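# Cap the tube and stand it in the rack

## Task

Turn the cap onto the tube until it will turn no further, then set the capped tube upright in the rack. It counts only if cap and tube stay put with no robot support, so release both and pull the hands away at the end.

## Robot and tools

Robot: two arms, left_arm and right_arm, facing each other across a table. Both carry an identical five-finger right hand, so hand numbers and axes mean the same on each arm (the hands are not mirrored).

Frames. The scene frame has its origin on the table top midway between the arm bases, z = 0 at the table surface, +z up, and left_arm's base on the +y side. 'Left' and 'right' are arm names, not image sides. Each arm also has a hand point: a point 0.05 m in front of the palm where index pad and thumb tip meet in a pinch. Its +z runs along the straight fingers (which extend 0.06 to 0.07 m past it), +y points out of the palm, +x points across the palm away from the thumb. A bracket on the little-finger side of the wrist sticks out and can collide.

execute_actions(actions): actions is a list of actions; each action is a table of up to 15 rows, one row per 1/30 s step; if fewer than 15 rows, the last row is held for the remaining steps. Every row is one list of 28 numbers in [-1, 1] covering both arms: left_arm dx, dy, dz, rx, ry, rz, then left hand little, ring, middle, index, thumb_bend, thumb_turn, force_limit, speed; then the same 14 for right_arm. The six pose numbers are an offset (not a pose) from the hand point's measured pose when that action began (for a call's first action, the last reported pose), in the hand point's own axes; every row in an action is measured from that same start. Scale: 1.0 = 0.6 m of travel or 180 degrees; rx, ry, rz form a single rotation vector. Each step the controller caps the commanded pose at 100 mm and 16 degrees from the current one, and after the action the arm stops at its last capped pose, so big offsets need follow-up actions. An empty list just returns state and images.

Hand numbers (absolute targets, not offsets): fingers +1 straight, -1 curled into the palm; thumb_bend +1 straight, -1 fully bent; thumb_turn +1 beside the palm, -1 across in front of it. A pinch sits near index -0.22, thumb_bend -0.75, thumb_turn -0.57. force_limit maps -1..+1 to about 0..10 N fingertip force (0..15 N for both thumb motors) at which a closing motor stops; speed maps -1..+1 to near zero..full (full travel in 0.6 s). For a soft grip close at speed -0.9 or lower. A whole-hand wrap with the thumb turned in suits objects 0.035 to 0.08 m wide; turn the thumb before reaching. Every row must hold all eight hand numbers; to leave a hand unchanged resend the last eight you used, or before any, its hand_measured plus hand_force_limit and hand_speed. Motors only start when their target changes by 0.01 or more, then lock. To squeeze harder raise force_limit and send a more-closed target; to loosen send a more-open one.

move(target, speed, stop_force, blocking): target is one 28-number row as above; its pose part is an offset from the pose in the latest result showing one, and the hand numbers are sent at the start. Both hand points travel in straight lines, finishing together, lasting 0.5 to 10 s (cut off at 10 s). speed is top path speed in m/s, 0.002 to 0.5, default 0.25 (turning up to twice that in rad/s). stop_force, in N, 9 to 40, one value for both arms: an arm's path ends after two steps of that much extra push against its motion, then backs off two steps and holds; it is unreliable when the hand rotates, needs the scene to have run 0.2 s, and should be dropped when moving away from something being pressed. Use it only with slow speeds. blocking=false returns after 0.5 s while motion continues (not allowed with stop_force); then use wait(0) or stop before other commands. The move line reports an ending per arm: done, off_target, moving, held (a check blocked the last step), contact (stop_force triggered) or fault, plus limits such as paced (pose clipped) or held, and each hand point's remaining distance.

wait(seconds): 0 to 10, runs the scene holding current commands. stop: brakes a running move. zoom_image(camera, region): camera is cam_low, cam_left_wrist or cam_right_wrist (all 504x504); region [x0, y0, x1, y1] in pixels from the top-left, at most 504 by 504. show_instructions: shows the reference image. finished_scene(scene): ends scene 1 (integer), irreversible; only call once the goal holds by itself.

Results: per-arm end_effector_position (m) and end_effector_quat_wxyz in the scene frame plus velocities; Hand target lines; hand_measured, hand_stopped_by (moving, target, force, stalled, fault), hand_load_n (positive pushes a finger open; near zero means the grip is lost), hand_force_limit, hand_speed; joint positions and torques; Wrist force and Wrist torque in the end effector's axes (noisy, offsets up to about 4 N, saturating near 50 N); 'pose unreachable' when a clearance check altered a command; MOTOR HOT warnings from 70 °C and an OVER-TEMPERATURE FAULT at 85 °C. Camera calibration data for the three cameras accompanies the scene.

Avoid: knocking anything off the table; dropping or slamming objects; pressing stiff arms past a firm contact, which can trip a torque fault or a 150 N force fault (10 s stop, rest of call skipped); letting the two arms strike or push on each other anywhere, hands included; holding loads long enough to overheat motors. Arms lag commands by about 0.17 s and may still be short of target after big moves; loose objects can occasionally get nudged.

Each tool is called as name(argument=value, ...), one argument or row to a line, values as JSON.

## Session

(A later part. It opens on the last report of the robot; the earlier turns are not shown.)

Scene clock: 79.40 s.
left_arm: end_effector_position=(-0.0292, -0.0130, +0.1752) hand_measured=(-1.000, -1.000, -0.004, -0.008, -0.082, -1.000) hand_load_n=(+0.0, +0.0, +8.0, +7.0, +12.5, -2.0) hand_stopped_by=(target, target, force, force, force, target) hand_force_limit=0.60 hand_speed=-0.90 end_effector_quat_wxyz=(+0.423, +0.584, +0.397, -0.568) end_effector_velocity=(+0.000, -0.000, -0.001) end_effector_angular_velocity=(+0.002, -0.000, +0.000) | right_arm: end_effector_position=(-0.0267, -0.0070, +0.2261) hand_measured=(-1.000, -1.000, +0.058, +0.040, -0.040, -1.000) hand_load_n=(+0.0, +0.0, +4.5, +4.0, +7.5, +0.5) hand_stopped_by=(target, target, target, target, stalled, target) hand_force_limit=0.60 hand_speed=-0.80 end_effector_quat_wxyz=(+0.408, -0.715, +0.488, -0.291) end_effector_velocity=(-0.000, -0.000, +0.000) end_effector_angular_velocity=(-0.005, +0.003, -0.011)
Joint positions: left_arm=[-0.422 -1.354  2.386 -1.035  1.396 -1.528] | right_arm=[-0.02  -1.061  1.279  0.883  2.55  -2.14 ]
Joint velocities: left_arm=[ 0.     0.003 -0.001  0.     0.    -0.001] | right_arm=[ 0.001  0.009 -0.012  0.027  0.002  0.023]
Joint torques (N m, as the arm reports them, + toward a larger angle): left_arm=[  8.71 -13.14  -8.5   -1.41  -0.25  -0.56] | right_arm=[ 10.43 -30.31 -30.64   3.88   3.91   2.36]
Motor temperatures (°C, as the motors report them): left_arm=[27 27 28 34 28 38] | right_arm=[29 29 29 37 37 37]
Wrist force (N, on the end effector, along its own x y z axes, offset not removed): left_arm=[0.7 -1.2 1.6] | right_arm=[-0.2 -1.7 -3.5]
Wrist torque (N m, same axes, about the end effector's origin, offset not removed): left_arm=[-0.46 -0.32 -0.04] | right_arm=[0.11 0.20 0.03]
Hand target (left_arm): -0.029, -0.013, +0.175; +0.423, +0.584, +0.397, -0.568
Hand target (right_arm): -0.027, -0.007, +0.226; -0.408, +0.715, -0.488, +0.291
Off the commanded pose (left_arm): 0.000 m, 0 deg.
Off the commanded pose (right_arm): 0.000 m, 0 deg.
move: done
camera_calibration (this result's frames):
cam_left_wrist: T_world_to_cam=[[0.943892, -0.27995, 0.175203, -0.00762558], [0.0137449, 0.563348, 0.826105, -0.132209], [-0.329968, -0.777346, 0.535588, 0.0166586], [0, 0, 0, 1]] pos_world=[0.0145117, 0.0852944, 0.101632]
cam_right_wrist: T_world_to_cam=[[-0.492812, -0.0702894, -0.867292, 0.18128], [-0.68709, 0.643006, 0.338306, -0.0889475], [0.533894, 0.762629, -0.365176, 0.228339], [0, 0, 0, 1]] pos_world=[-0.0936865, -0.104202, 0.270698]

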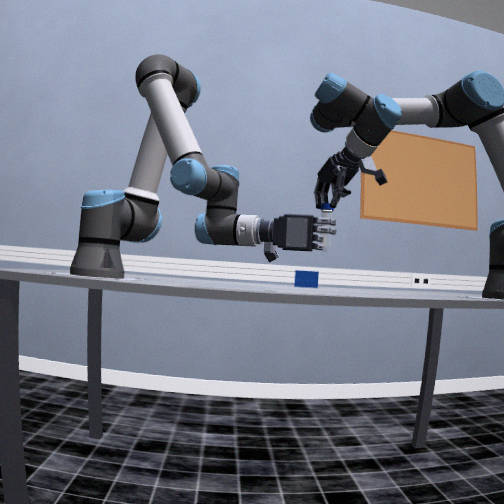

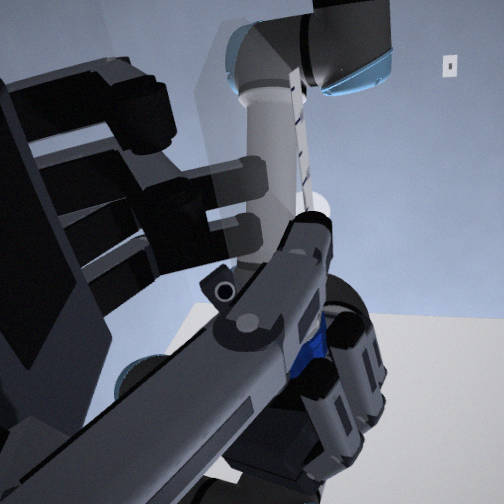

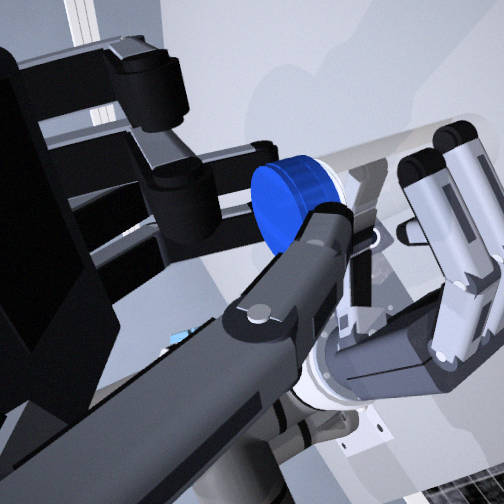

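execute_actions(
  actions=[
    [[0,0,0,0,0,0,-1,-1,-0.31,-0.31,-0.16,-1,0.6,-0.9,0,0,0,0,0,0,-1,-1,0.25,0.24,0.15,-1,0.6,-0.5]],
  ],
)

move(
  target=[0,0,0,0,0,0,-1,-1,-0.31,-0.31,-0.16,-1,0.6,-0.9,0.0163,0.0092,-0.013,0,-0.4355,-0.245,-1,-1,0.25,0.24,0.15,-1,0.6,-0.5],
  speed=0.4,
)

move(
  target=[0,0,0,0,0,0,-1,-1,-0.31,-0.31,-0.16,-1,0.6,-0.9,0,0,0,0,0,0,-1,-1,0.055,0.04,-0.052,-1,0.6,-0.8],
)

move(
  target=[0,0,0,0,0,0,-1,-1,-0.31,-0.31,-0.16,-1,0.6,-0.9,0.0035,-0.0038,0.01,0,0.1935,0.109,-1,-1,0.055,0.04,-0.052,-1,0.6,-0.8],
  speed=0.3,
)

move(
  target=[0,0,0,0,0,0,-1,-1,-0.31,-0.31,-0.16,-1,0.6,-0.9,0.0056,-0.0056,0.0108,0,0.242,0.136,-1,-1,0.055,0.04,-0.052,-1,0.6,-0.8],
  speed=0.3,
)

Scene clock: 80.33 s.
left_arm: end_effector_position=(-0.0292, -0.0130, +0.1752) hand_measured=(-1.000, -1.000, -0.004, -0.008, -0.082, -1.000) hand_load_n=(+0.0, +0.0, +8.0, +7.0, +12.5, -2.0) hand_stopped_by=(target, target, force, force, force, target) hand_force_limit=0.60 hand_speed=-0.90 end_effector_quat_wxyz=(+0.423, +0.584, +0.397, -0.568) end_effector_velocity=(+0.000, +0.000, +0.000) end_effector_angular_velocity=(-0.001, -0.000, +0.000) | right_arm: end_effector_position=(-0.0268, -0.0070, +0.2260) hand_measured=(-1.000, -1.000, +0.250, +0.240, +0.150, -1.000) hand_load_n=(+0.0, +0.0, +0.0, +0.0, +0.0, +0.0) hand_stopped_by=(target, target, target, target, moving, target) hand_force_limit=0.60 hand_speed=-0.50 end_effector_quat_wxyz=(+0.408, -0.715, +0.488, -0.291) end_effector_velocity=(+0.001, -0.000, -0.000) end_effector_angular_velocity=(-0.001, -0.001, -0.001)
Joint positions: left_arm=[-0.422 -1.354  2.386 -1.035  1.396 -1.528] | right_arm=[-0.02  -1.061  1.279  0.883  2.55  -2.14 ]
Joint velocities: left_arm=[ 0.    -0.001  0.     0.    -0.     0.   ] | right_arm=[-0.001  0.001  0.    -0.001  0.001 -0.001]
Joint torques (N m, as the arm reports them, + toward a larger angle): left_arm=[  8.04 -13.16  -9.92  -1.2    0.01  -0.42] | right_arm=[-10.22 -46.8   -6.55  -0.03  -1.29  -2.4 ]
Motor temperatures (°C, as the motors report them): left_arm=[27 27 28 34 28 38] | right_arm=[29 29 29 37 37 37]
Wrist force (N, on the end effector, along its own x y z axes, offset not removed): left_arm=[0.3 -1.9 1.9] | right_arm=[1.2 -3.9 2.5]
Wrist torque (N m, same axes, about the end effector's origin, offset not removed): left_arm=[-0.70 -0.33 -0.13] | right_arm=[-0.60 -0.22 -0.12]
Hand target (left_arm): -0.029, -0.013, +0.175; +0.423, +0.584, +0.397, -0.568
Hand target (right_arm): -0.027, -0.007, +0.226; -0.408, +0.715, -0.488, +0.291
Off the commanded pose (left_arm): 0.000 m, 0 deg.
Off the commanded pose (right_arm): 0.000 m, 0 deg.
camera_calibration (this result's frames):
cam_left_wrist: T_world_to_cam=[[0.943892, -0.27995, 0.175202, -0.00762554], [0.0137451, 0.563348, 0.826105, -0.132209], [-0.329968, -0.777346, 0.535588, 0.0166584], [0, 0, 0, 1]] pos_world=[0.0145117, 0.0852943, 0.101632]
cam_right_wrist: T_world_to_cam=[[-0.49281, -0.0703423, -0.867289, 0.181245], [-0.687112, 0.642996, 0.33828, -0.0889634], [0.533868, 0.762632, -0.365208, 0.228353], [0, 0, 0, 1]] pos_world=[-0.0937189, -0.104197, 0.270682]

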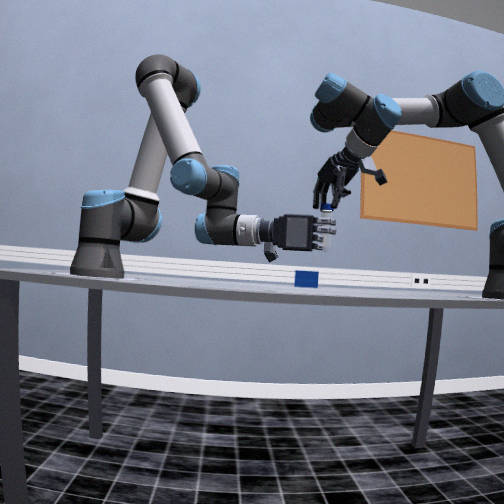

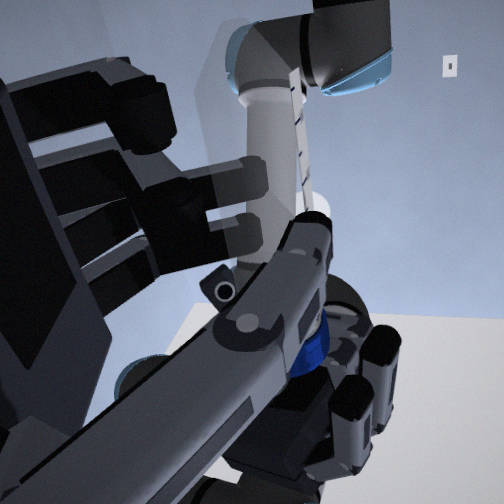

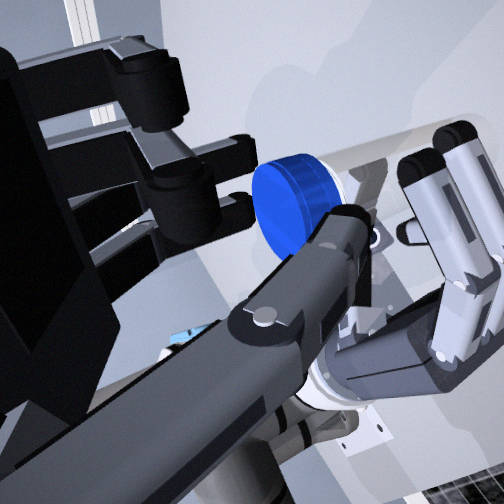

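Scene clock: 82.97 s.
left_arm: end_effector_position=(-0.0292, -0.0130, +0.1752) hand_measured=(-1.000, -1.000, -0.004, -0.008, -0.082, -1.000) hand_load_n=(+0.0, +0.0, +8.0, +7.0, +12.5, -2.0) hand_stopped_by=(target, target, force, force, force, target) hand_force_limit=0.60 hand_speed=-0.90 end_effector_quat_wxyz=(+0.423, +0.584, +0.397, -0.568) end_effector_velocity=(+0.000, +0.000, +0.001) end_effector_angular_velocity=(-0.001, +0.002, +0.001) | right_arm: end_effector_position=(-0.0319, -0.0194, +0.2255) hand_measured=(-1.000, -1.000, +0.250, +0.240, +0.150, -1.000) hand_load_n=(+0.0, +0.0, +0.0, +0.0, +0.0, +0.0) hand_stopped_by=(target, target, target, target, target, target) hand_force_limit=0.60 hand_speed=-0.50 end_effector_quat_wxyz=(-0.489, +0.854, +0.154, -0.092) end_effector_velocity=(-0.000, +0.000, -0.000) end_effector_angular_velocity=(-0.004, -0.001, +0.011)
Joint positions: left_arm=[-0.422 -1.354  2.386 -1.035  1.396 -1.528] | right_arm=[-0.623 -1.359  1.623  0.498  0.82  -3.71 ]
Joint velocities: left_arm=[ 0.    -0.002  0.     0.    -0.    -0.001] | right_arm=[-0.001  0.008 -0.009  0.014 -0.006 -0.015]
Joint torques (N m, as the arm reports them, + toward a larger angle): left_arm=[  7.61 -13.39 -10.1   -1.32   0.03  -0.61] | right_arm=[-10.81 -18.69 -30.59   2.67  -3.24  -2.31]
Motor temperatures (°C, as the motors report them): left_arm=[27 27 28 34 28 38] | right_arm=[29 29 29 37 37 37]
Wrist force (N, on the end effector, along its own x y z axes, offset not removed): left_arm=[0.4 -1.2 1.7] | right_arm=[2.7 -4.7 1.3]
Wrist torque (N m, same axes, about the end effector's origin, offset not removed): left_arm=[-0.59 -0.28 -0.13] | right_arm=[-0.65 -0.29 0.07]
Hand target (left_arm): -0.029, -0.013, +0.175; +0.423, +0.584, +0.397, -0.568
Hand target (right_arm): -0.032, -0.019, +0.225; -0.489, +0.854, +0.154, -0.092
Off the commanded pose (left_arm): 0.000 m, 0 deg.
Off the commanded pose (right_arm): 0.000 m, 0 deg.
move: done
camera_calibration (this result's frames):
cam_left_wrist: T_world_to_cam=[[0.943892, -0.27995, 0.175203, -0.0076256], [0.0137448, 0.563349, 0.826105, -0.132209], [-0.329968, -0.777346, 0.535588, 0.0166584], [0, 0, 0, 1]] pos_world=[0.0145117, 0.0852943, 0.101633]
cam_right_wrist: T_world_to_cam=[[0.0518118, -0.506932, -0.860427, 0.184671], [-0.637578, -0.679932, 0.362198, -0.113822], [-0.768642, 0.529823, -0.358437, 0.192775], [0, 0, 0, 1]] pos_world=[0.0660359, -0.0859121, 0.26922]

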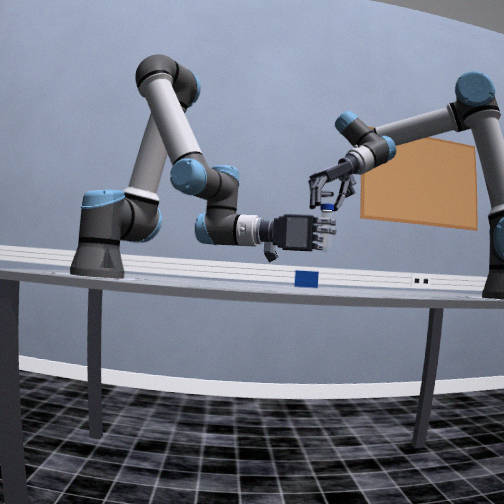

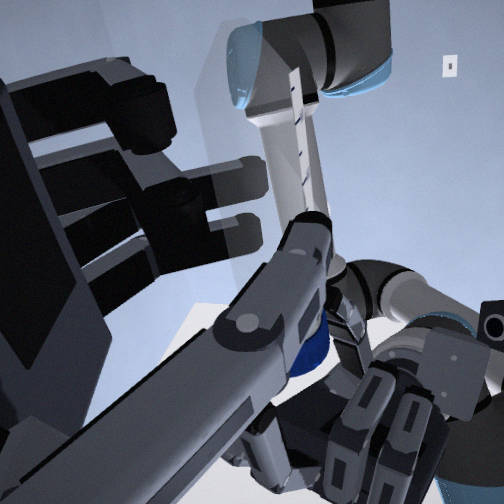

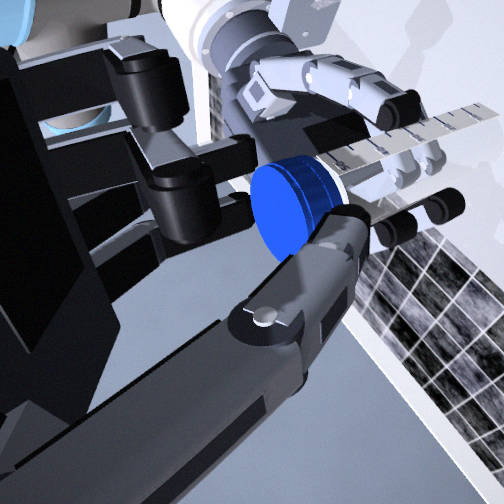

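Scene clock: 84.17 s.
left_arm: end_effector_position=(-0.0292, -0.0130, +0.1752) hand_measured=(-1.000, -1.000, -0.004, -0.008, -0.082, -1.000) hand_load_n=(+0.0, +0.0, +8.0, +7.0, +12.5, -2.0) hand_stopped_by=(target, target, force, force, force, target) hand_force_limit=0.60 hand_speed=-0.90 end_effector_quat_wxyz=(+0.423, +0.584, +0.397, -0.568) end_effector_velocity=(+0.000, -0.000, +0.000) end_effector_angular_velocity=(-0.000, -0.001, +0.000) | right_arm: end_effector_position=(-0.0319, -0.0194, +0.2255) hand_measured=(-1.000, -1.000, +0.058, +0.040, -0.040, -1.000) hand_load_n=(+0.0, +0.0, +5.0, +4.0, +7.5, +0.5) hand_stopped_by=(target, target, target, target, stalled, target) hand_force_limit=0.60 hand_speed=-0.80 end_effector_quat_wxyz=(-0.489, +0.854, +0.154, -0.092) end_effector_velocity=(-0.000, +0.000, +0.000) end_effector_angular_velocity=(+0.001, +0.000, +0.001)
Joint positions: left_arm=[-0.422 -1.354  2.386 -1.035  1.396 -1.528] | right_arm=[-0.623 -1.359  1.623  0.498  0.82  -3.71 ]
Joint velocities: left_arm=[ 0.     0.    -0.     0.     0.     0.001] | right_arm=[ 0.    -0.    -0.    -0.    -0.001 -0.   ]
Joint torques (N m, as the arm reports them, + toward a larger angle): left_arm=[  7.95 -13.72  -9.65  -1.26  -0.09  -0.56] | right_arm=[  9.32 -34.98  -7.46  -0.51   2.     2.26]
Motor temperatures (°C, as the motors report them): left_arm=[27 27 28 34 28 38] | right_arm=[29 29 29 37 37 37]
Wrist force (N, on the end effector, along its own x y z axes, offset not removed): left_arm=[0.2 -2.0 1.3] | right_arm=[-0.5 -3.0 -0.8]
Wrist torque (N m, same axes, about the end effector's origin, offset not removed): left_arm=[-0.66 -0.23 -0.14] | right_arm=[-0.18 0.31 -0.13]
Hand target (left_arm): -0.029, -0.013, +0.175; +0.423, +0.584, +0.397, -0.568
Hand target (right_arm): -0.032, -0.019, +0.225; -0.489, +0.854, +0.154, -0.092
Off the commanded pose (left_arm): 0.000 m, 0 deg.
Off the commanded pose (right_arm): 0.000 m, 0 deg.
move: done
camera_calibration (this result's frames):
cam_left_wrist: T_world_to_cam=[[0.943892, -0.27995, 0.175202, -0.00762556], [0.013745, 0.563348, 0.826105, -0.132209], [-0.329968, -0.777346, 0.535588, 0.0166585], [0, 0, 0, 1]] pos_world=[0.0145117, 0.0852943, 0.101632]
cam_right_wrist: T_world_to_cam=[[0.051809, -0.50693, -0.860429, 0.184671], [-0.637586, -0.679926, 0.362194, -0.113817], [-0.768635, 0.529833, -0.358438, 0.192779], [0, 0, 0, 1]] pos_world=[0.0660414, -0.0859123, 0.26922]

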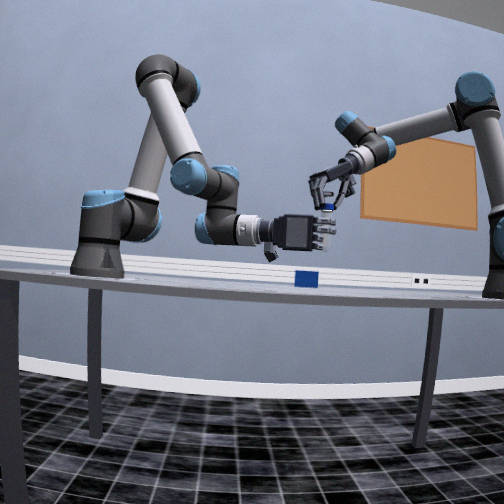

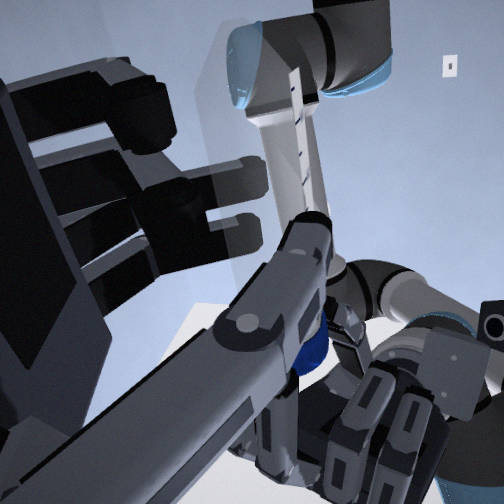

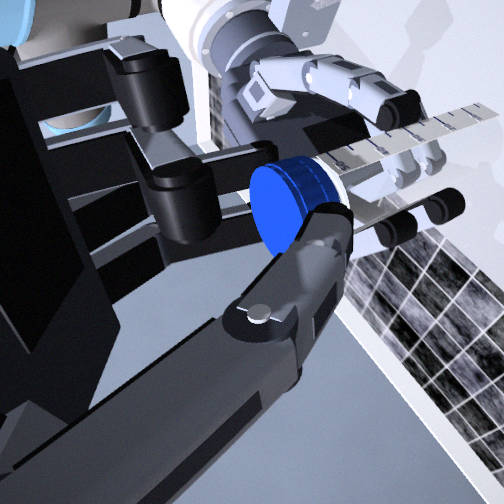

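Scene clock: 85.93 s.
left_arm: end_effector_position=(-0.0292, -0.0130, +0.1752) hand_measured=(-1.000, -1.000, -0.004, -0.008, -0.082, -1.000) hand_load_n=(+0.0, +0.0, +8.5, +7.5, +12.5, -2.5) hand_stopped_by=(target, target, force, force, force, target) hand_force_limit=0.60 hand_speed=-0.90 end_effector_quat_wxyz=(+0.423, +0.584, +0.397, -0.568) end_effector_velocity=(-0.000, +0.000, +0.001) end_effector_angular_velocity=(-0.001, +0.001, -0.001) | right_arm: end_effector_position=(-0.0323, -0.0128, +0.2246) hand_measured=(-1.000, -1.000, +0.058, +0.040, -0.038, -1.000) hand_load_n=(+0.0, +0.0, +5.5, +4.5, +6.5, +0.0) hand_stopped_by=(target, target, target, target, stalled, target) hand_force_limit=0.60 hand_speed=-0.80 end_effector_quat_wxyz=(+0.490, -0.856, +0.144, -0.085) end_effector_velocity=(+0.000, -0.000, -0.000) end_effector_angular_velocity=(-0.004, -0.004, -0.009)
Joint positions: left_arm=[-0.422 -1.354  2.386 -1.035  1.396 -1.528] | right_arm=[-0.331 -1.469  1.716  0.284  1.644 -3.104]
Joint velocities: left_arm=[-0.001 -0.001 -0.     0.     0.    -0.   ] | right_arm=[ 0.006  0.003 -0.004  0.004  0.016  0.004]
Joint torques (N m, as the arm reports them, + toward a larger angle): left_arm=[  7.7  -13.19 -10.33  -1.15  -0.15  -0.62] | right_arm=[ 10.07 -13.27 -28.9    3.01   2.71   2.23]
Motor temperatures (°C, as the motors report them): left_arm=[27 27 28 34 28 38] | right_arm=[29 29 29 37 37 37]
Wrist force (N, on the end effector, along its own x y z axes, offset not removed): left_arm=[5.9 -1.1 3.9] | right_arm=[0.7 -6.4 0.3]
Wrist torque (N m, same axes, about the end effector's origin, offset not removed): left_arm=[-0.46 -0.35 -0.05] | right_arm=[-0.07 0.15 0.15]
Hand target (left_arm): -0.029, -0.013, +0.175; +0.423, +0.584, +0.397, -0.568
Hand target (right_arm): -0.032, -0.013, +0.225; -0.490, +0.856, -0.144, +0.086
Off the commanded pose (left_arm): 0.000 m, 0 deg.
Off the commanded pose (right_arm): 0.000 m, 0 deg.
move: done
camera_calibration (this result's frames):
cam_left_wrist: T_world_to_cam=[[0.943892, -0.27995, 0.175202, -0.00762552], [0.0137451, 0.563348, 0.826105, -0.132209], [-0.329968, -0.777346, 0.535588, 0.0166586], [0, 0, 0, 1]] pos_world=[0.0145117, 0.0852944, 0.101632]
cam_right_wrist: T_world_to_cam=[[-0.276362, -0.42615, -0.861406, 0.177968], [-0.929068, -0.110851, 0.352909, -0.109263], [-0.24588, 0.897835, -0.365287, 0.211752], [0, 0, 0, 1]] pos_world=[-0.000263525, -0.12639, 0.269213]

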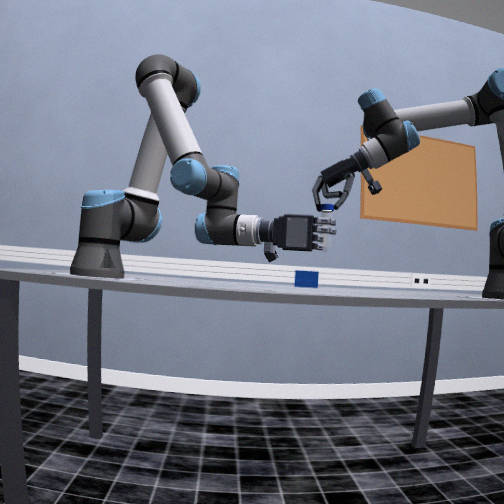

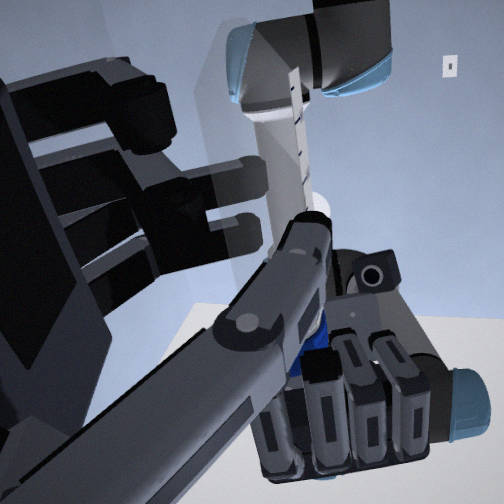

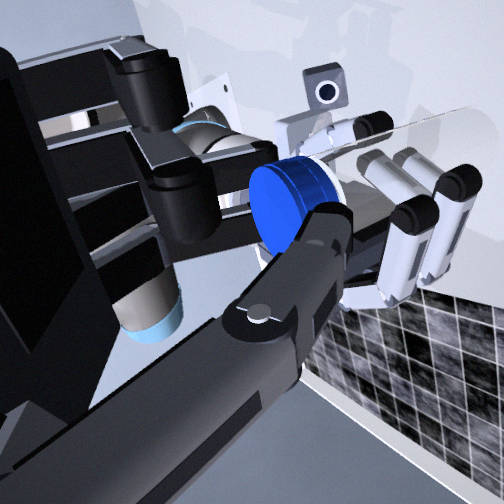

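Scene clock: 88.07 s.
left_arm: end_effector_position=(-0.0292, -0.0130, +0.1752) hand_measured=(-1.000, -1.000, -0.004, -0.008, -0.082, -1.000) hand_load_n=(+0.0, +0.0, +8.5, +8.0, +12.0, -2.0) hand_stopped_by=(target, target, force, force, force, target) hand_force_limit=0.60 hand_speed=-0.90 end_effector_quat_wxyz=(+0.423, +0.584, +0.397, -0.568) end_effector_velocity=(-0.000, -0.000, +0.000) end_effector_angular_velocity=(-0.000, -0.000, -0.000) | right_arm: end_effector_position=(-0.0268, -0.0071, +0.2240) hand_measured=(-1.000, -1.000, +0.058, +0.042, -0.038, -1.000) hand_load_n=(+0.0, +0.0, +5.5, +4.5, +6.5, +0.5) hand_stopped_by=(target, target, target, target, stalled, target) hand_force_limit=0.60 hand_speed=-0.80 end_effector_quat_wxyz=(+0.409, -0.715, +0.488, -0.290) end_effector_velocity=(-0.001, +0.000, -0.001) end_effector_angular_velocity=(-0.005, +0.004, -0.011)
Joint positions: left_arm=[-0.422 -1.354  2.386 -1.035  1.396 -1.528] | right_arm=[-0.02  -1.061  1.285  0.875  2.549 -2.142]
Joint velocities: left_arm=[-0. -0. -0.  0.  0.  0.] | right_arm=[ 0.001  0.011 -0.012  0.026  0.002  0.024]
Joint torques (N m, as the arm reports them, + toward a larger angle): left_arm=[  7.87 -14.58 -10.18  -1.35  -0.09  -0.58] | right_arm=[ 10.87 -27.5  -27.94   3.82   2.59   2.15]
Motor temperatures (°C, as the motors report them): left_arm=[27 27 28 34 28 38] | right_arm=[29 29 29 37 37 37]
Wrist force (N, on the end effector, along its own x y z axes, offset not removed): left_arm=[6.1 -2.7 3.8] | right_arm=[2.1 -5.8 -7.3]
Wrist torque (N m, same axes, about the end effector's origin, offset not removed): left_arm=[-0.40 -0.23 -0.09] | right_arm=[0.60 -0.20 0.23]
Hand target (left_arm): -0.029, -0.013, +0.175; +0.423, +0.584, +0.397, -0.568
Hand target (right_arm): -0.027, -0.007, +0.224; -0.408, +0.715, -0.488, +0.291
Off the commanded pose (left_arm): 0.000 m, 0 deg.
Off the commanded pose (right_arm): 0.000 m, 0 deg.
move: done
camera_calibration (this result's frames):
cam_left_wrist: T_world_to_cam=[[0.943892, -0.27995, 0.175202, -0.00762552], [0.0137451, 0.563348, 0.826105, -0.132209], [-0.329968, -0.777346, 0.535588, 0.0166585], [0, 0, 0, 1]] pos_world=[0.0145117, 0.0852943, 0.101632]
cam_right_wrist: T_world_to_cam=[[-0.492647, -0.0698658, -0.86742, 0.179497], [-0.6879, 0.641774, 0.338998, -0.0884581], [0.533003, 0.763704, -0.364229, 0.227497], [0, 0, 0, 1]] pos_world=[-0.0936778, -0.104429, 0.268548]

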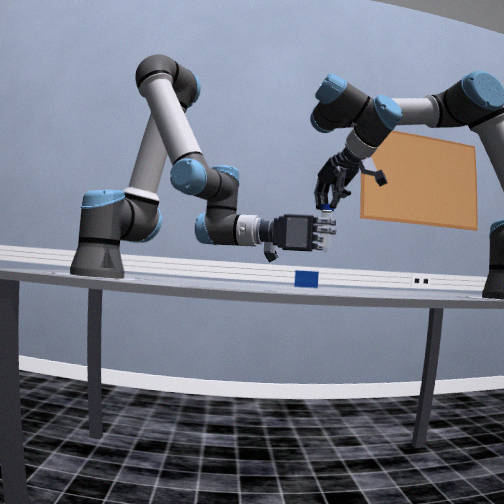

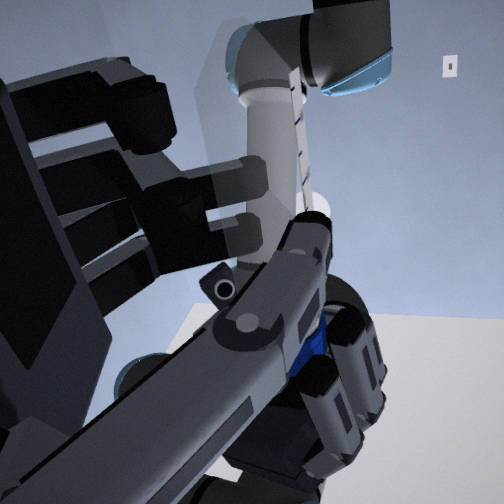

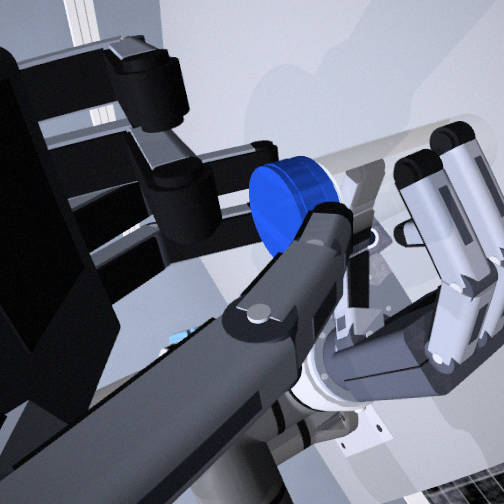

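Appears engaged now. Return to z≈.2245.

execute_actions(
  actions=[
    [[0,0,0,0,0,0,-1,-1,-0.31,-0.31,-0.16,-1,0.6,-0.9,0,0,0,0,0,0,-1,-1,0.25,0.24,0.15,-1,0.6,-0.5]],
  ],
)

move(
  target=[0,0,0,0,0,0,-1,-1,-0.31,-0.31,-0.16,-1,0.6,-0.9,0.0163,0.0077,-0.0138,0,-0.4355,-0.245,-1,-1,0.25,0.24,0.15,-1,0.6,-0.5],
  speed=0.4,
)

move(
  target=[0,0,0,0,0,0,-1,-1,-0.31,-0.31,-0.16,-1,0.6,-0.9,0,0,0,0,0,0,-1,-1,0.055,0.04,-0.052,-1,0.6,-0.8],
)

move(
  target=[0,0,0,0,0,0,-1,-1,-0.31,-0.31,-0.16,-1,0.6,-0.9,0.0035,-0.0046,0.0097,0,0.1935,0.109,-1,-1,0.055,0.04,-0.052,-1,0.6,-0.8],
  speed=0.3,
)

move(
  target=[0,0,0,0,0,0,-1,-1,-0.31,-0.31,-0.16,-1,0.6,-0.9,0.0056,-0.0057,0.0109,0,0.242,0.136,-1,-1,0.055,0.04,-0.052,-1,0.6,-0.8],
  speed=0.3,
)

Scene clock: 88.93 s.
left_arm: end_effector_position=(-0.0292, -0.0130, +0.1752) hand_measured=(-1.000, -1.000, -0.004, -0.008, -0.082, -1.000) hand_load_n=(+0.0, +0.0, +8.0, +7.0, +12.5, -2.0) hand_stopped_by=(target, target, force, force, force, target) hand_force_limit=0.60 hand_speed=-0.90 end_effector_quat_wxyz=(+0.423, +0.584, +0.397, -0.568) end_effector_velocity=(+0.000, +0.000, -0.001) end_effector_angular_velocity=(+0.001, -0.001, +0.000) | right_arm: end_effector_position=(-0.0269, -0.0071, +0.2240) hand_measured=(-1.000, -1.000, +0.250, +0.240, +0.150, -1.000) hand_load_n=(+0.0, +0.0, +0.0, +0.0, +0.0, +0.0) hand_stopped_by=(target, target, target, target, moving, target) hand_force_limit=0.60 hand_speed=-0.50 end_effector_quat_wxyz=(+0.409, -0.715, +0.488, -0.290) end_effector_velocity=(+0.000, -0.001, +0.000) end_effector_angular_velocity=(-0.002, +0.000, +0.000)
Joint positions: left_arm=[-0.422 -1.354  2.386 -1.035  1.396 -1.528] | right_arm=[-0.019 -1.061  1.285  0.875  2.549 -2.142]
Joint velocities: left_arm=[ 0.     0.001  0.     0.    -0.     0.001] | right_arm=[-0.001 -0.001  0.     0.002 -0.001 -0.001]
Joint torques (N m, as the arm reports them, + toward a larger angle): left_arm=[  8.33 -13.74 -10.6   -1.26   0.03  -0.53] | right_arm=[-10.59 -47.19  -6.44   0.13  -1.45  -2.38]
Motor temperatures (°C, as the motors report them): left_arm=[27 27 28 34 28 38] | right_arm=[29 29 29 37 37 37]
Wrist force (N, on the end effector, along its own x y z axes, offset not removed): left_arm=[0.8 -1.2 1.4] | right_arm=[0.3 -3.3 -4.5]
Wrist torque (N m, same axes, about the end effector's origin, offset not removed): left_arm=[-0.53 -0.37 -0.09] | right_arm=[-0.05 0.35 0.15]
Hand target (left_arm): -0.029, -0.013, +0.175; +0.423, +0.584, +0.397, -0.568
Hand target (right_arm): -0.027, -0.007, +0.224; -0.409, +0.715, -0.488, +0.290
Off the commanded pose (left_arm): 0.000 m, 0 deg.
Off the commanded pose (right_arm): 0.000 m, 0 deg.
camera_calibration (this result's frames):
cam_left_wrist: T_world_to_cam=[[0.943892, -0.27995, 0.175203, -0.00762557], [0.013745, 0.563348, 0.826105, -0.132209], [-0.329968, -0.777346, 0.535588, 0.0166584], [0, 0, 0, 1]] pos_world=[0.0145117, 0.0852943, 0.101632]
cam_right_wrist: T_world_to_cam=[[-0.492647, -0.0699341, -0.867415, 0.179452], [-0.687926, 0.641764, 0.338965, -0.0884731], [0.53297, 0.763707, -0.364272, 0.227512], [0, 0, 0, 1]] pos_world=[-0.0937135, -0.104424, 0.268525]

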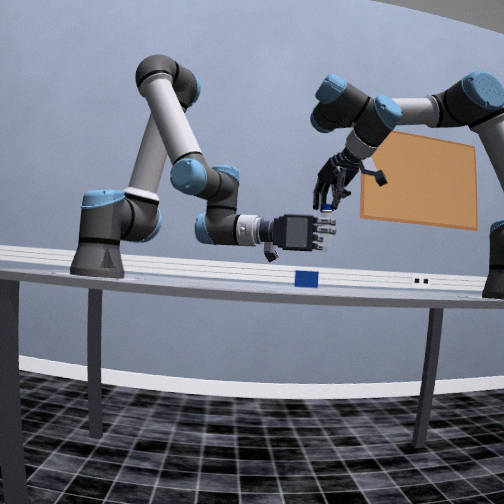

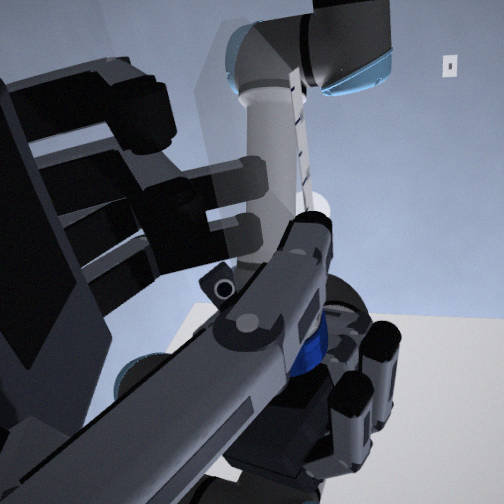

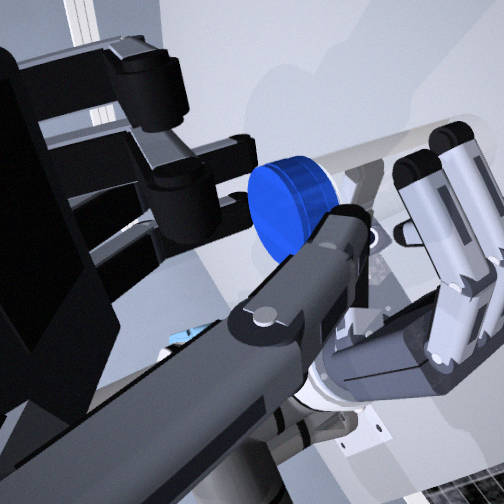

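Scene clock: 91.57 s.
left_arm: end_effector_position=(-0.0292, -0.0130, +0.1752) hand_measured=(-1.000, -1.000, -0.004, -0.008, -0.082, -1.000) hand_load_n=(+0.0, +0.0, +8.0, +7.0, +12.5, -2.0) hand_stopped_by=(target, target, force, force, force, target) hand_force_limit=0.60 hand_speed=-0.90 end_effector_quat_wxyz=(+0.423, +0.584, +0.397, -0.568) end_effector_velocity=(-0.000, +0.000, +0.000) end_effector_angular_velocity=(-0.000, +0.000, -0.000) | right_arm: end_effector_position=(-0.0320, -0.0195, +0.2244) hand_measured=(-1.000, -1.000, +0.250, +0.240, +0.150, -1.000) hand_load_n=(+0.0, +0.0, +0.0, +0.0, +0.0, +0.0) hand_stopped_by=(target, target, target, target, target, target) hand_force_limit=0.60 hand_speed=-0.50 end_effector_quat_wxyz=(-0.489, +0.853, +0.154, -0.092) end_effector_velocity=(-0.000, -0.000, +0.000) end_effector_angular_velocity=(-0.004, -0.001, +0.012)
Joint positions: left_arm=[-0.422 -1.354  2.386 -1.035  1.396 -1.528] | right_arm=[-0.624 -1.358  1.625  0.494  0.819 -3.711]
Joint velocities: left_arm=[-0.    -0.001 -0.     0.     0.    -0.   ] | right_arm=[-0.001  0.007 -0.009  0.015 -0.007 -0.015]
Joint torques (N m, as the arm reports them, + toward a larger angle): left_arm=[  8.36 -14.84  -9.48  -1.46   0.05  -0.59] | right_arm=[-10.79 -19.91 -32.25   2.84  -3.09  -2.27]
Motor temperatures (°C, as the motors report them): left_arm=[27 27 28 34 28 38] | right_arm=[29 29 29 37 37 37]
Wrist force (N, on the end effector, along its own x y z axes, offset not removed): left_arm=[1.5 -1.8 2.0] | right_arm=[-4.2 -7.3 0.1]
Wrist torque (N m, same axes, about the end effector's origin, offset not removed): left_arm=[-0.60 -0.48 -0.07] | right_arm=[-1.22 0.80 -0.31]
Hand target (left_arm): -0.029, -0.013, +0.175; +0.423, +0.584, +0.397, -0.568
Hand target (right_arm): -0.032, -0.020, +0.224; -0.489, +0.853, +0.155, -0.093
Off the commanded pose (left_arm): 0.000 m, 0 deg.
Off the commanded pose (right_arm): 0.000 m, 0 deg.
move: done
camera_calibration (this result's frames):
cam_left_wrist: T_world_to_cam=[[0.943892, -0.27995, 0.175202, -0.00762557], [0.013745, 0.563348, 0.826105, -0.132209], [-0.329968, -0.777346, 0.535588, 0.0166585], [0, 0, 0, 1]] pos_world=[0.0145117, 0.0852943, 0.101632]
cam_right_wrist: T_world_to_cam=[[0.0525056, -0.505866, -0.861013, 0.183923], [-0.636782, -0.681129, 0.361348, -0.113349], [-0.769254, 0.529305, -0.357889, 0.192235], [0, 0, 0, 1]] pos_world=[0.0660422, -0.0859161, 0.268117]

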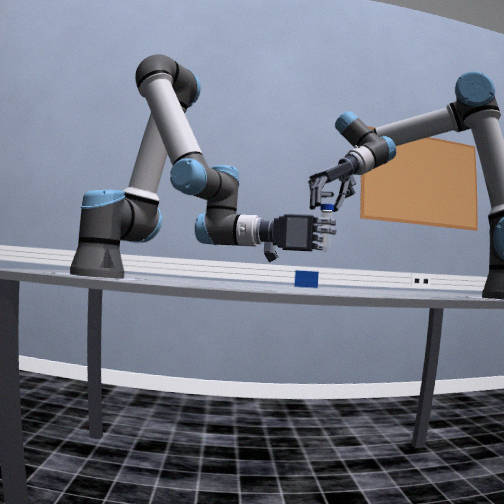

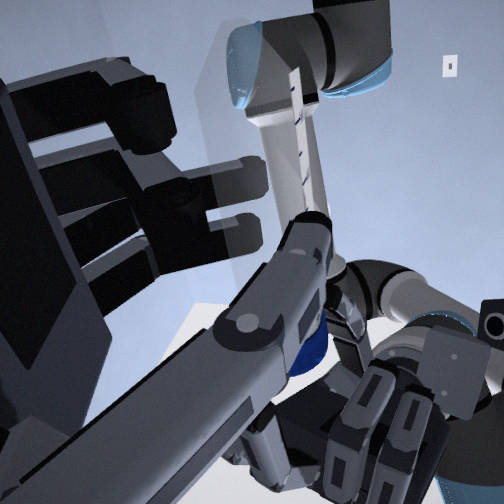

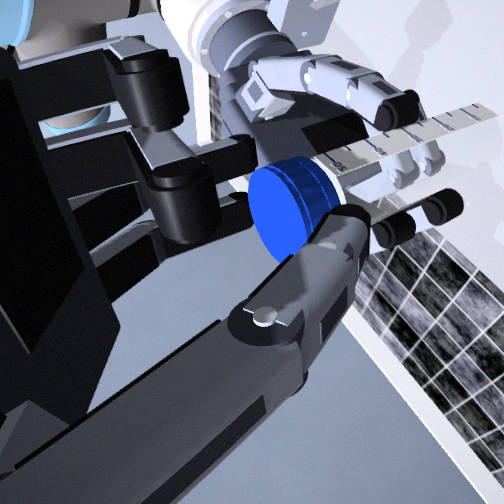

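Scene clock: 92.77 s.
left_arm: end_effector_position=(-0.0292, -0.0130, +0.1752) hand_measured=(-1.000, -1.000, -0.004, -0.008, -0.082, -1.000) hand_load_n=(+0.0, +0.0, +8.0, +6.5, +13.0, -2.0) hand_stopped_by=(target, target, force, force, force, target) hand_force_limit=0.60 hand_speed=-0.90 end_effector_quat_wxyz=(+0.423, +0.584, +0.397, -0.568) end_effector_velocity=(+0.000, -0.000, +0.000) end_effector_angular_velocity=(-0.000, -0.001, +0.000) | right_arm: end_effector_position=(-0.0320, -0.0195, +0.2244) hand_measured=(-1.000, -1.000, +0.058, +0.040, -0.040, -1.000) hand_load_n=(+0.0, +0.0, +5.0, +4.0, +7.5, +1.0) hand_stopped_by=(target, target, target, target, stalled, target) hand_force_limit=0.60 hand_speed=-0.80 end_effector_quat_wxyz=(-0.489, +0.853, +0.154, -0.092) end_effector_velocity=(+0.000, +0.000, +0.000) end_effector_angular_velocity=(+0.001, -0.001, -0.001)
Joint positions: left_arm=[-0.422 -1.354  2.386 -1.035  1.396 -1.528] | right_arm=[-0.624 -1.358  1.625  0.494  0.819 -3.711]
Joint velocities: left_arm=[ 0.     0.    -0.    -0.     0.     0.001] | right_arm=[-0.    -0.001 -0.    -0.001  0.001  0.   ]
Joint torques (N m, as the arm reports them, + toward a larger angle): left_arm=[  8.89 -13.4  -10.82  -1.32  -0.05  -0.53] | right_arm=[ 10.03 -34.97  -8.41  -0.34   1.99   2.34]
Motor temperatures (°C, as the motors report them): left_arm=[27 27 28 34 28 38] | right_arm=[29 29 29 37 37 37]
Wrist force (N, on the end effector, along its own x y z axes, offset not removed): left_arm=[0.1 -1.0 1.9] | right_arm=[1.8 0.8 -0.7]
Wrist torque (N m, same axes, about the end effector's origin, offset not removed): left_arm=[-0.55 -0.43 -0.02] | right_arm=[-0.01 -0.14 0.14]
Hand target (left_arm): -0.029, -0.013, +0.175; +0.423, +0.584, +0.397, -0.568
Hand target (right_arm): -0.032, -0.020, +0.224; -0.489, +0.853, +0.154, -0.092
Off the commanded pose (left_arm): 0.000 m, 0 deg.
Off the commanded pose (right_arm): 0.000 m, 0 deg.
move: done
camera_calibration (this result's frames):
cam_left_wrist: T_world_to_cam=[[0.943892, -0.27995, 0.175202, -0.0076255], [0.0137452, 0.563348, 0.826105, -0.132209], [-0.329968, -0.777346, 0.535588, 0.0166586], [0, 0, 0, 1]] pos_world=[0.0145117, 0.0852944, 0.101632]
cam_right_wrist: T_world_to_cam=[[0.0525014, -0.505865, -0.861013, 0.183919], [-0.63679, -0.681122, 0.361346, -0.113342], [-0.769248, 0.529314, -0.35789, 0.192239], [0, 0, 0, 1]] pos_world=[0.0660478, -0.0859164, 0.268112]

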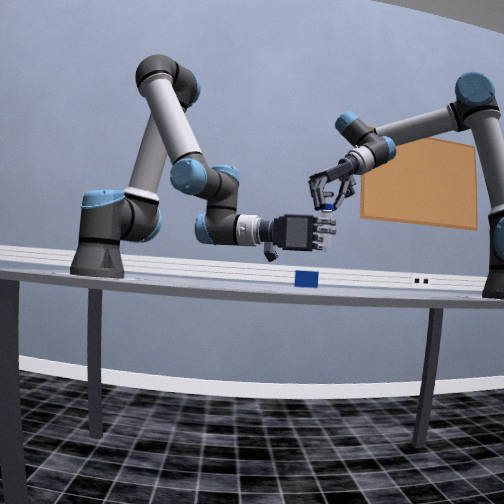

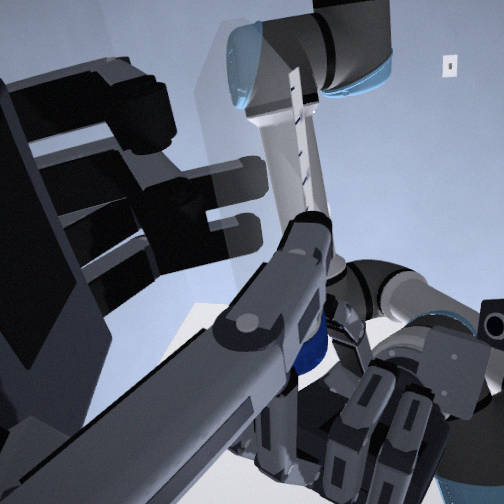

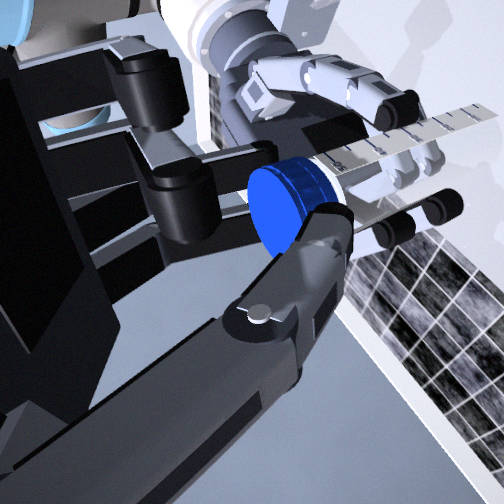

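Scene clock: 94.53 s.
left_arm: end_effector_position=(-0.0292, -0.0130, +0.1752) hand_measured=(-1.000, -1.000, -0.004, -0.008, -0.082, -1.000) hand_load_n=(+0.0, +0.0, +9.0, +7.5, +12.0, -1.5) hand_stopped_by=(target, target, force, force, force, target) hand_force_limit=0.60 hand_speed=-0.90 end_effector_quat_wxyz=(+0.423, +0.584, +0.397, -0.568) end_effector_velocity=(+0.000, +0.000, +0.002) end_effector_angular_velocity=(-0.003, +0.002, +0.001) | right_arm: end_effector_position=(-0.0324, -0.0128, +0.2241) hand_measured=(-1.000, -1.000, +0.058, +0.040, -0.038, -1.000) hand_load_n=(+0.0, +0.0, +5.5, +4.5, +6.5, -0.5) hand_stopped_by=(target, target, target, target, stalled, target) hand_force_limit=0.60 hand_speed=-0.80 end_effector_quat_wxyz=(+0.490, -0.855, +0.144, -0.085) end_effector_velocity=(-0.000, +0.000, -0.000) end_effector_angular_velocity=(-0.002, -0.002, -0.009)
Joint positions: left_arm=[-0.422 -1.354  2.386 -1.035  1.396 -1.528] | right_arm=[-0.332 -1.469  1.719  0.281  1.642 -3.105]
Joint velocities: left_arm=[ 0.001 -0.004  0.    -0.     0.    -0.   ] | right_arm=[ 0.007  0.003 -0.004  0.003  0.015  0.006]
Joint torques (N m, as the arm reports them, + toward a larger angle): left_arm=[  8.92 -13.98  -9.79  -1.33  -0.07  -0.72] | right_arm=[ 11.29 -12.38 -27.82   3.84   2.55   2.17]
Motor temperatures (°C, as the motors report them): left_arm=[27 27 28 34 28 38] | right_arm=[29 29 29 37 37 37]
Wrist force (N, on the end effector, along its own x y z axes, offset not removed): left_arm=[7.0 -2.1 4.9] | right_arm=[1.1 -5.1 0.4]
Wrist torque (N m, same axes, about the end effector's origin, offset not removed): left_arm=[-0.40 -0.35 -0.07] | right_arm=[0.58 0.14 0.23]
Hand target (left_arm): -0.029, -0.013, +0.175; +0.423, +0.584, +0.397, -0.568
Hand target (right_arm): -0.032, -0.013, +0.224; -0.490, +0.855, -0.144, +0.085
Off the commanded pose (left_arm): 0.000 m, 0 deg.
Off the commanded pose (right_arm): 0.000 m, 0 deg.
move: done
camera_calibration (this result's frames):
cam_left_wrist: T_world_to_cam=[[0.943892, -0.27995, 0.175202, -0.00762555], [0.013745, 0.563348, 0.826105, -0.132209], [-0.329968, -0.777346, 0.535588, 0.0166585], [0, 0, 0, 1]] pos_world=[0.0145117, 0.0852943, 0.101632]
cam_right_wrist: T_world_to_cam=[[-0.275764, -0.425471, -0.861933, 0.177643], [-0.928964, -0.112399, 0.352693, -0.109145], [-0.246941, 0.897965, -0.364252, 0.211261], [0, 0, 0, 1]] pos_world=[-0.000235104, -0.126391, 0.268563]

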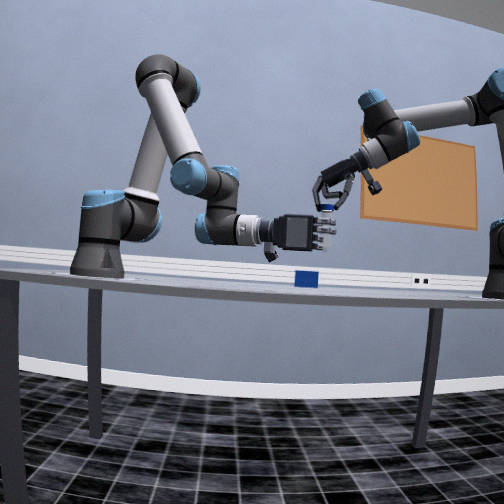

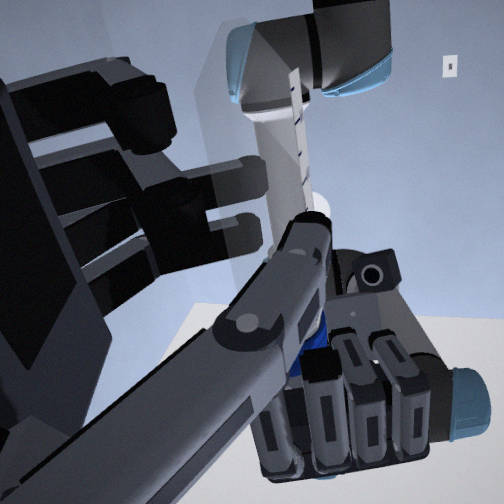

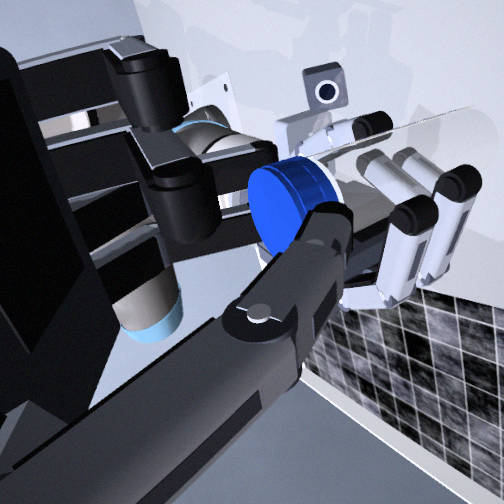

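Scene clock: 96.67 s.
left_arm: end_effector_position=(-0.0292, -0.0130, +0.1752) hand_measured=(-1.000, -1.000, -0.004, -0.008, -0.082, -1.000) hand_load_n=(+0.0, +0.0, +9.0, +7.5, +11.5, -1.5) hand_stopped_by=(target, target, force, force, force, target) hand_force_limit=0.60 hand_speed=-0.90 end_effector_quat_wxyz=(+0.423, +0.584, +0.397, -0.568) end_effector_velocity=(-0.000, +0.000, +0.001) end_effector_angular_velocity=(-0.001, +0.001, -0.000) | right_arm: end_effector_position=(-0.0269, -0.0070, +0.2235) hand_measured=(-1.000, -1.000, +0.058, +0.040, -0.038, -1.000) hand_load_n=(+0.0, +0.0, +5.0, +4.5, +6.5, +0.0) hand_stopped_by=(target, target, target, target, stalled, target) hand_force_limit=0.60 hand_speed=-0.80 end_effector_quat_wxyz=(+0.409, -0.715, +0.487, -0.290) end_effector_velocity=(+0.000, -0.000, -0.000) end_effector_angular_velocity=(-0.006, +0.003, -0.012)
Joint positions: left_arm=[-0.422 -1.354  2.386 -1.035  1.396 -1.528] | right_arm=[-0.02  -1.062  1.287  0.871  2.549 -2.144]
Joint velocities: left_arm=[-0.    -0.002  0.    -0.    -0.     0.   ] | right_arm=[ 0.001  0.01  -0.012  0.027  0.003  0.023]
Joint torques (N m, as the arm reports them, + toward a larger angle): left_arm=[  7.03 -13.65  -9.88  -1.34  -0.15  -0.57] | right_arm=[ 11.08 -26.85 -28.47   4.03   2.56   2.23]
Motor temperatures (°C, as the motors report them): left_arm=[27 27 28 34 28 38] | right_arm=[29 29 29 37 37 37]
Wrist force (N, on the end effector, along its own x y z axes, offset not removed): left_arm=[5.1 -3.9 3.4] | right_arm=[-0.6 -5.1 3.9]
Wrist torque (N m, same axes, about the end effector's origin, offset not removed): left_arm=[-0.39 -0.28 0.01] | right_arm=[0.28 0.26 0.06]
Hand target (left_arm): -0.029, -0.013, +0.175; +0.423, +0.584, +0.397, -0.568
Hand target (right_arm): -0.027, -0.007, +0.223; -0.409, +0.715, -0.488, +0.290
Off the commanded pose (left_arm): 0.000 m, 0 deg.
Off the commanded pose (right_arm): 0.000 m, 0 deg.
move: done
camera_calibration (this result's frames):
cam_left_wrist: T_world_to_cam=[[0.943892, -0.27995, 0.175202, -0.00762553], [0.0137451, 0.563348, 0.826105, -0.132209], [-0.329968, -0.777346, 0.535588, 0.0166585], [0, 0, 0, 1]] pos_world=[0.0145117, 0.0852943, 0.101632]
cam_right_wrist: T_world_to_cam=[[-0.492485, -0.0694447, -0.867546, 0.179071], [-0.688709, 0.640539, 0.33969, -0.0885979], [0.532107, 0.76478, -0.363283, 0.227062], [0, 0, 0, 1]] pos_world=[-0.0936494, -0.104466, 0.267936]

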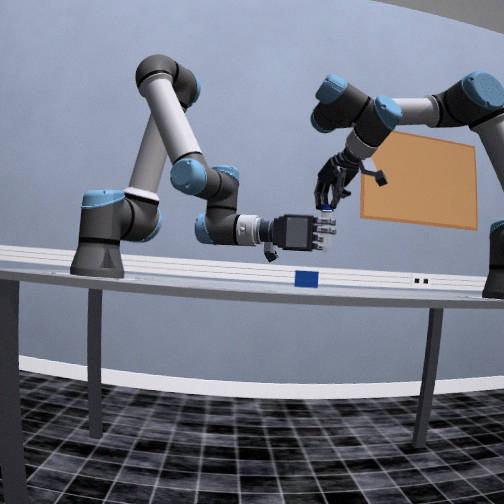

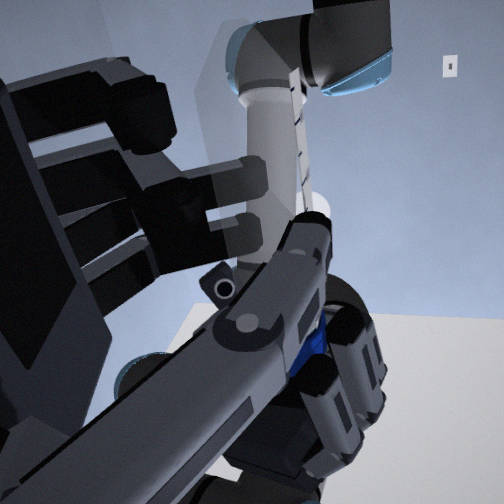

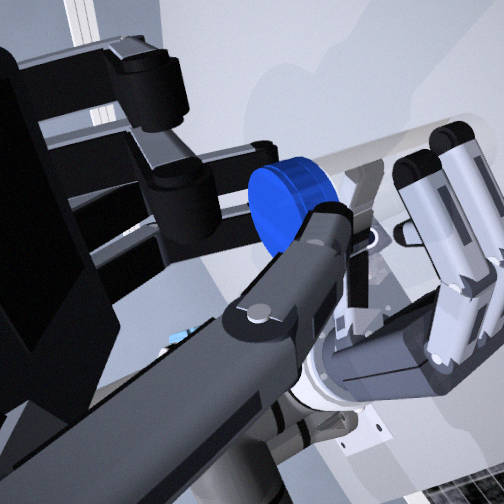

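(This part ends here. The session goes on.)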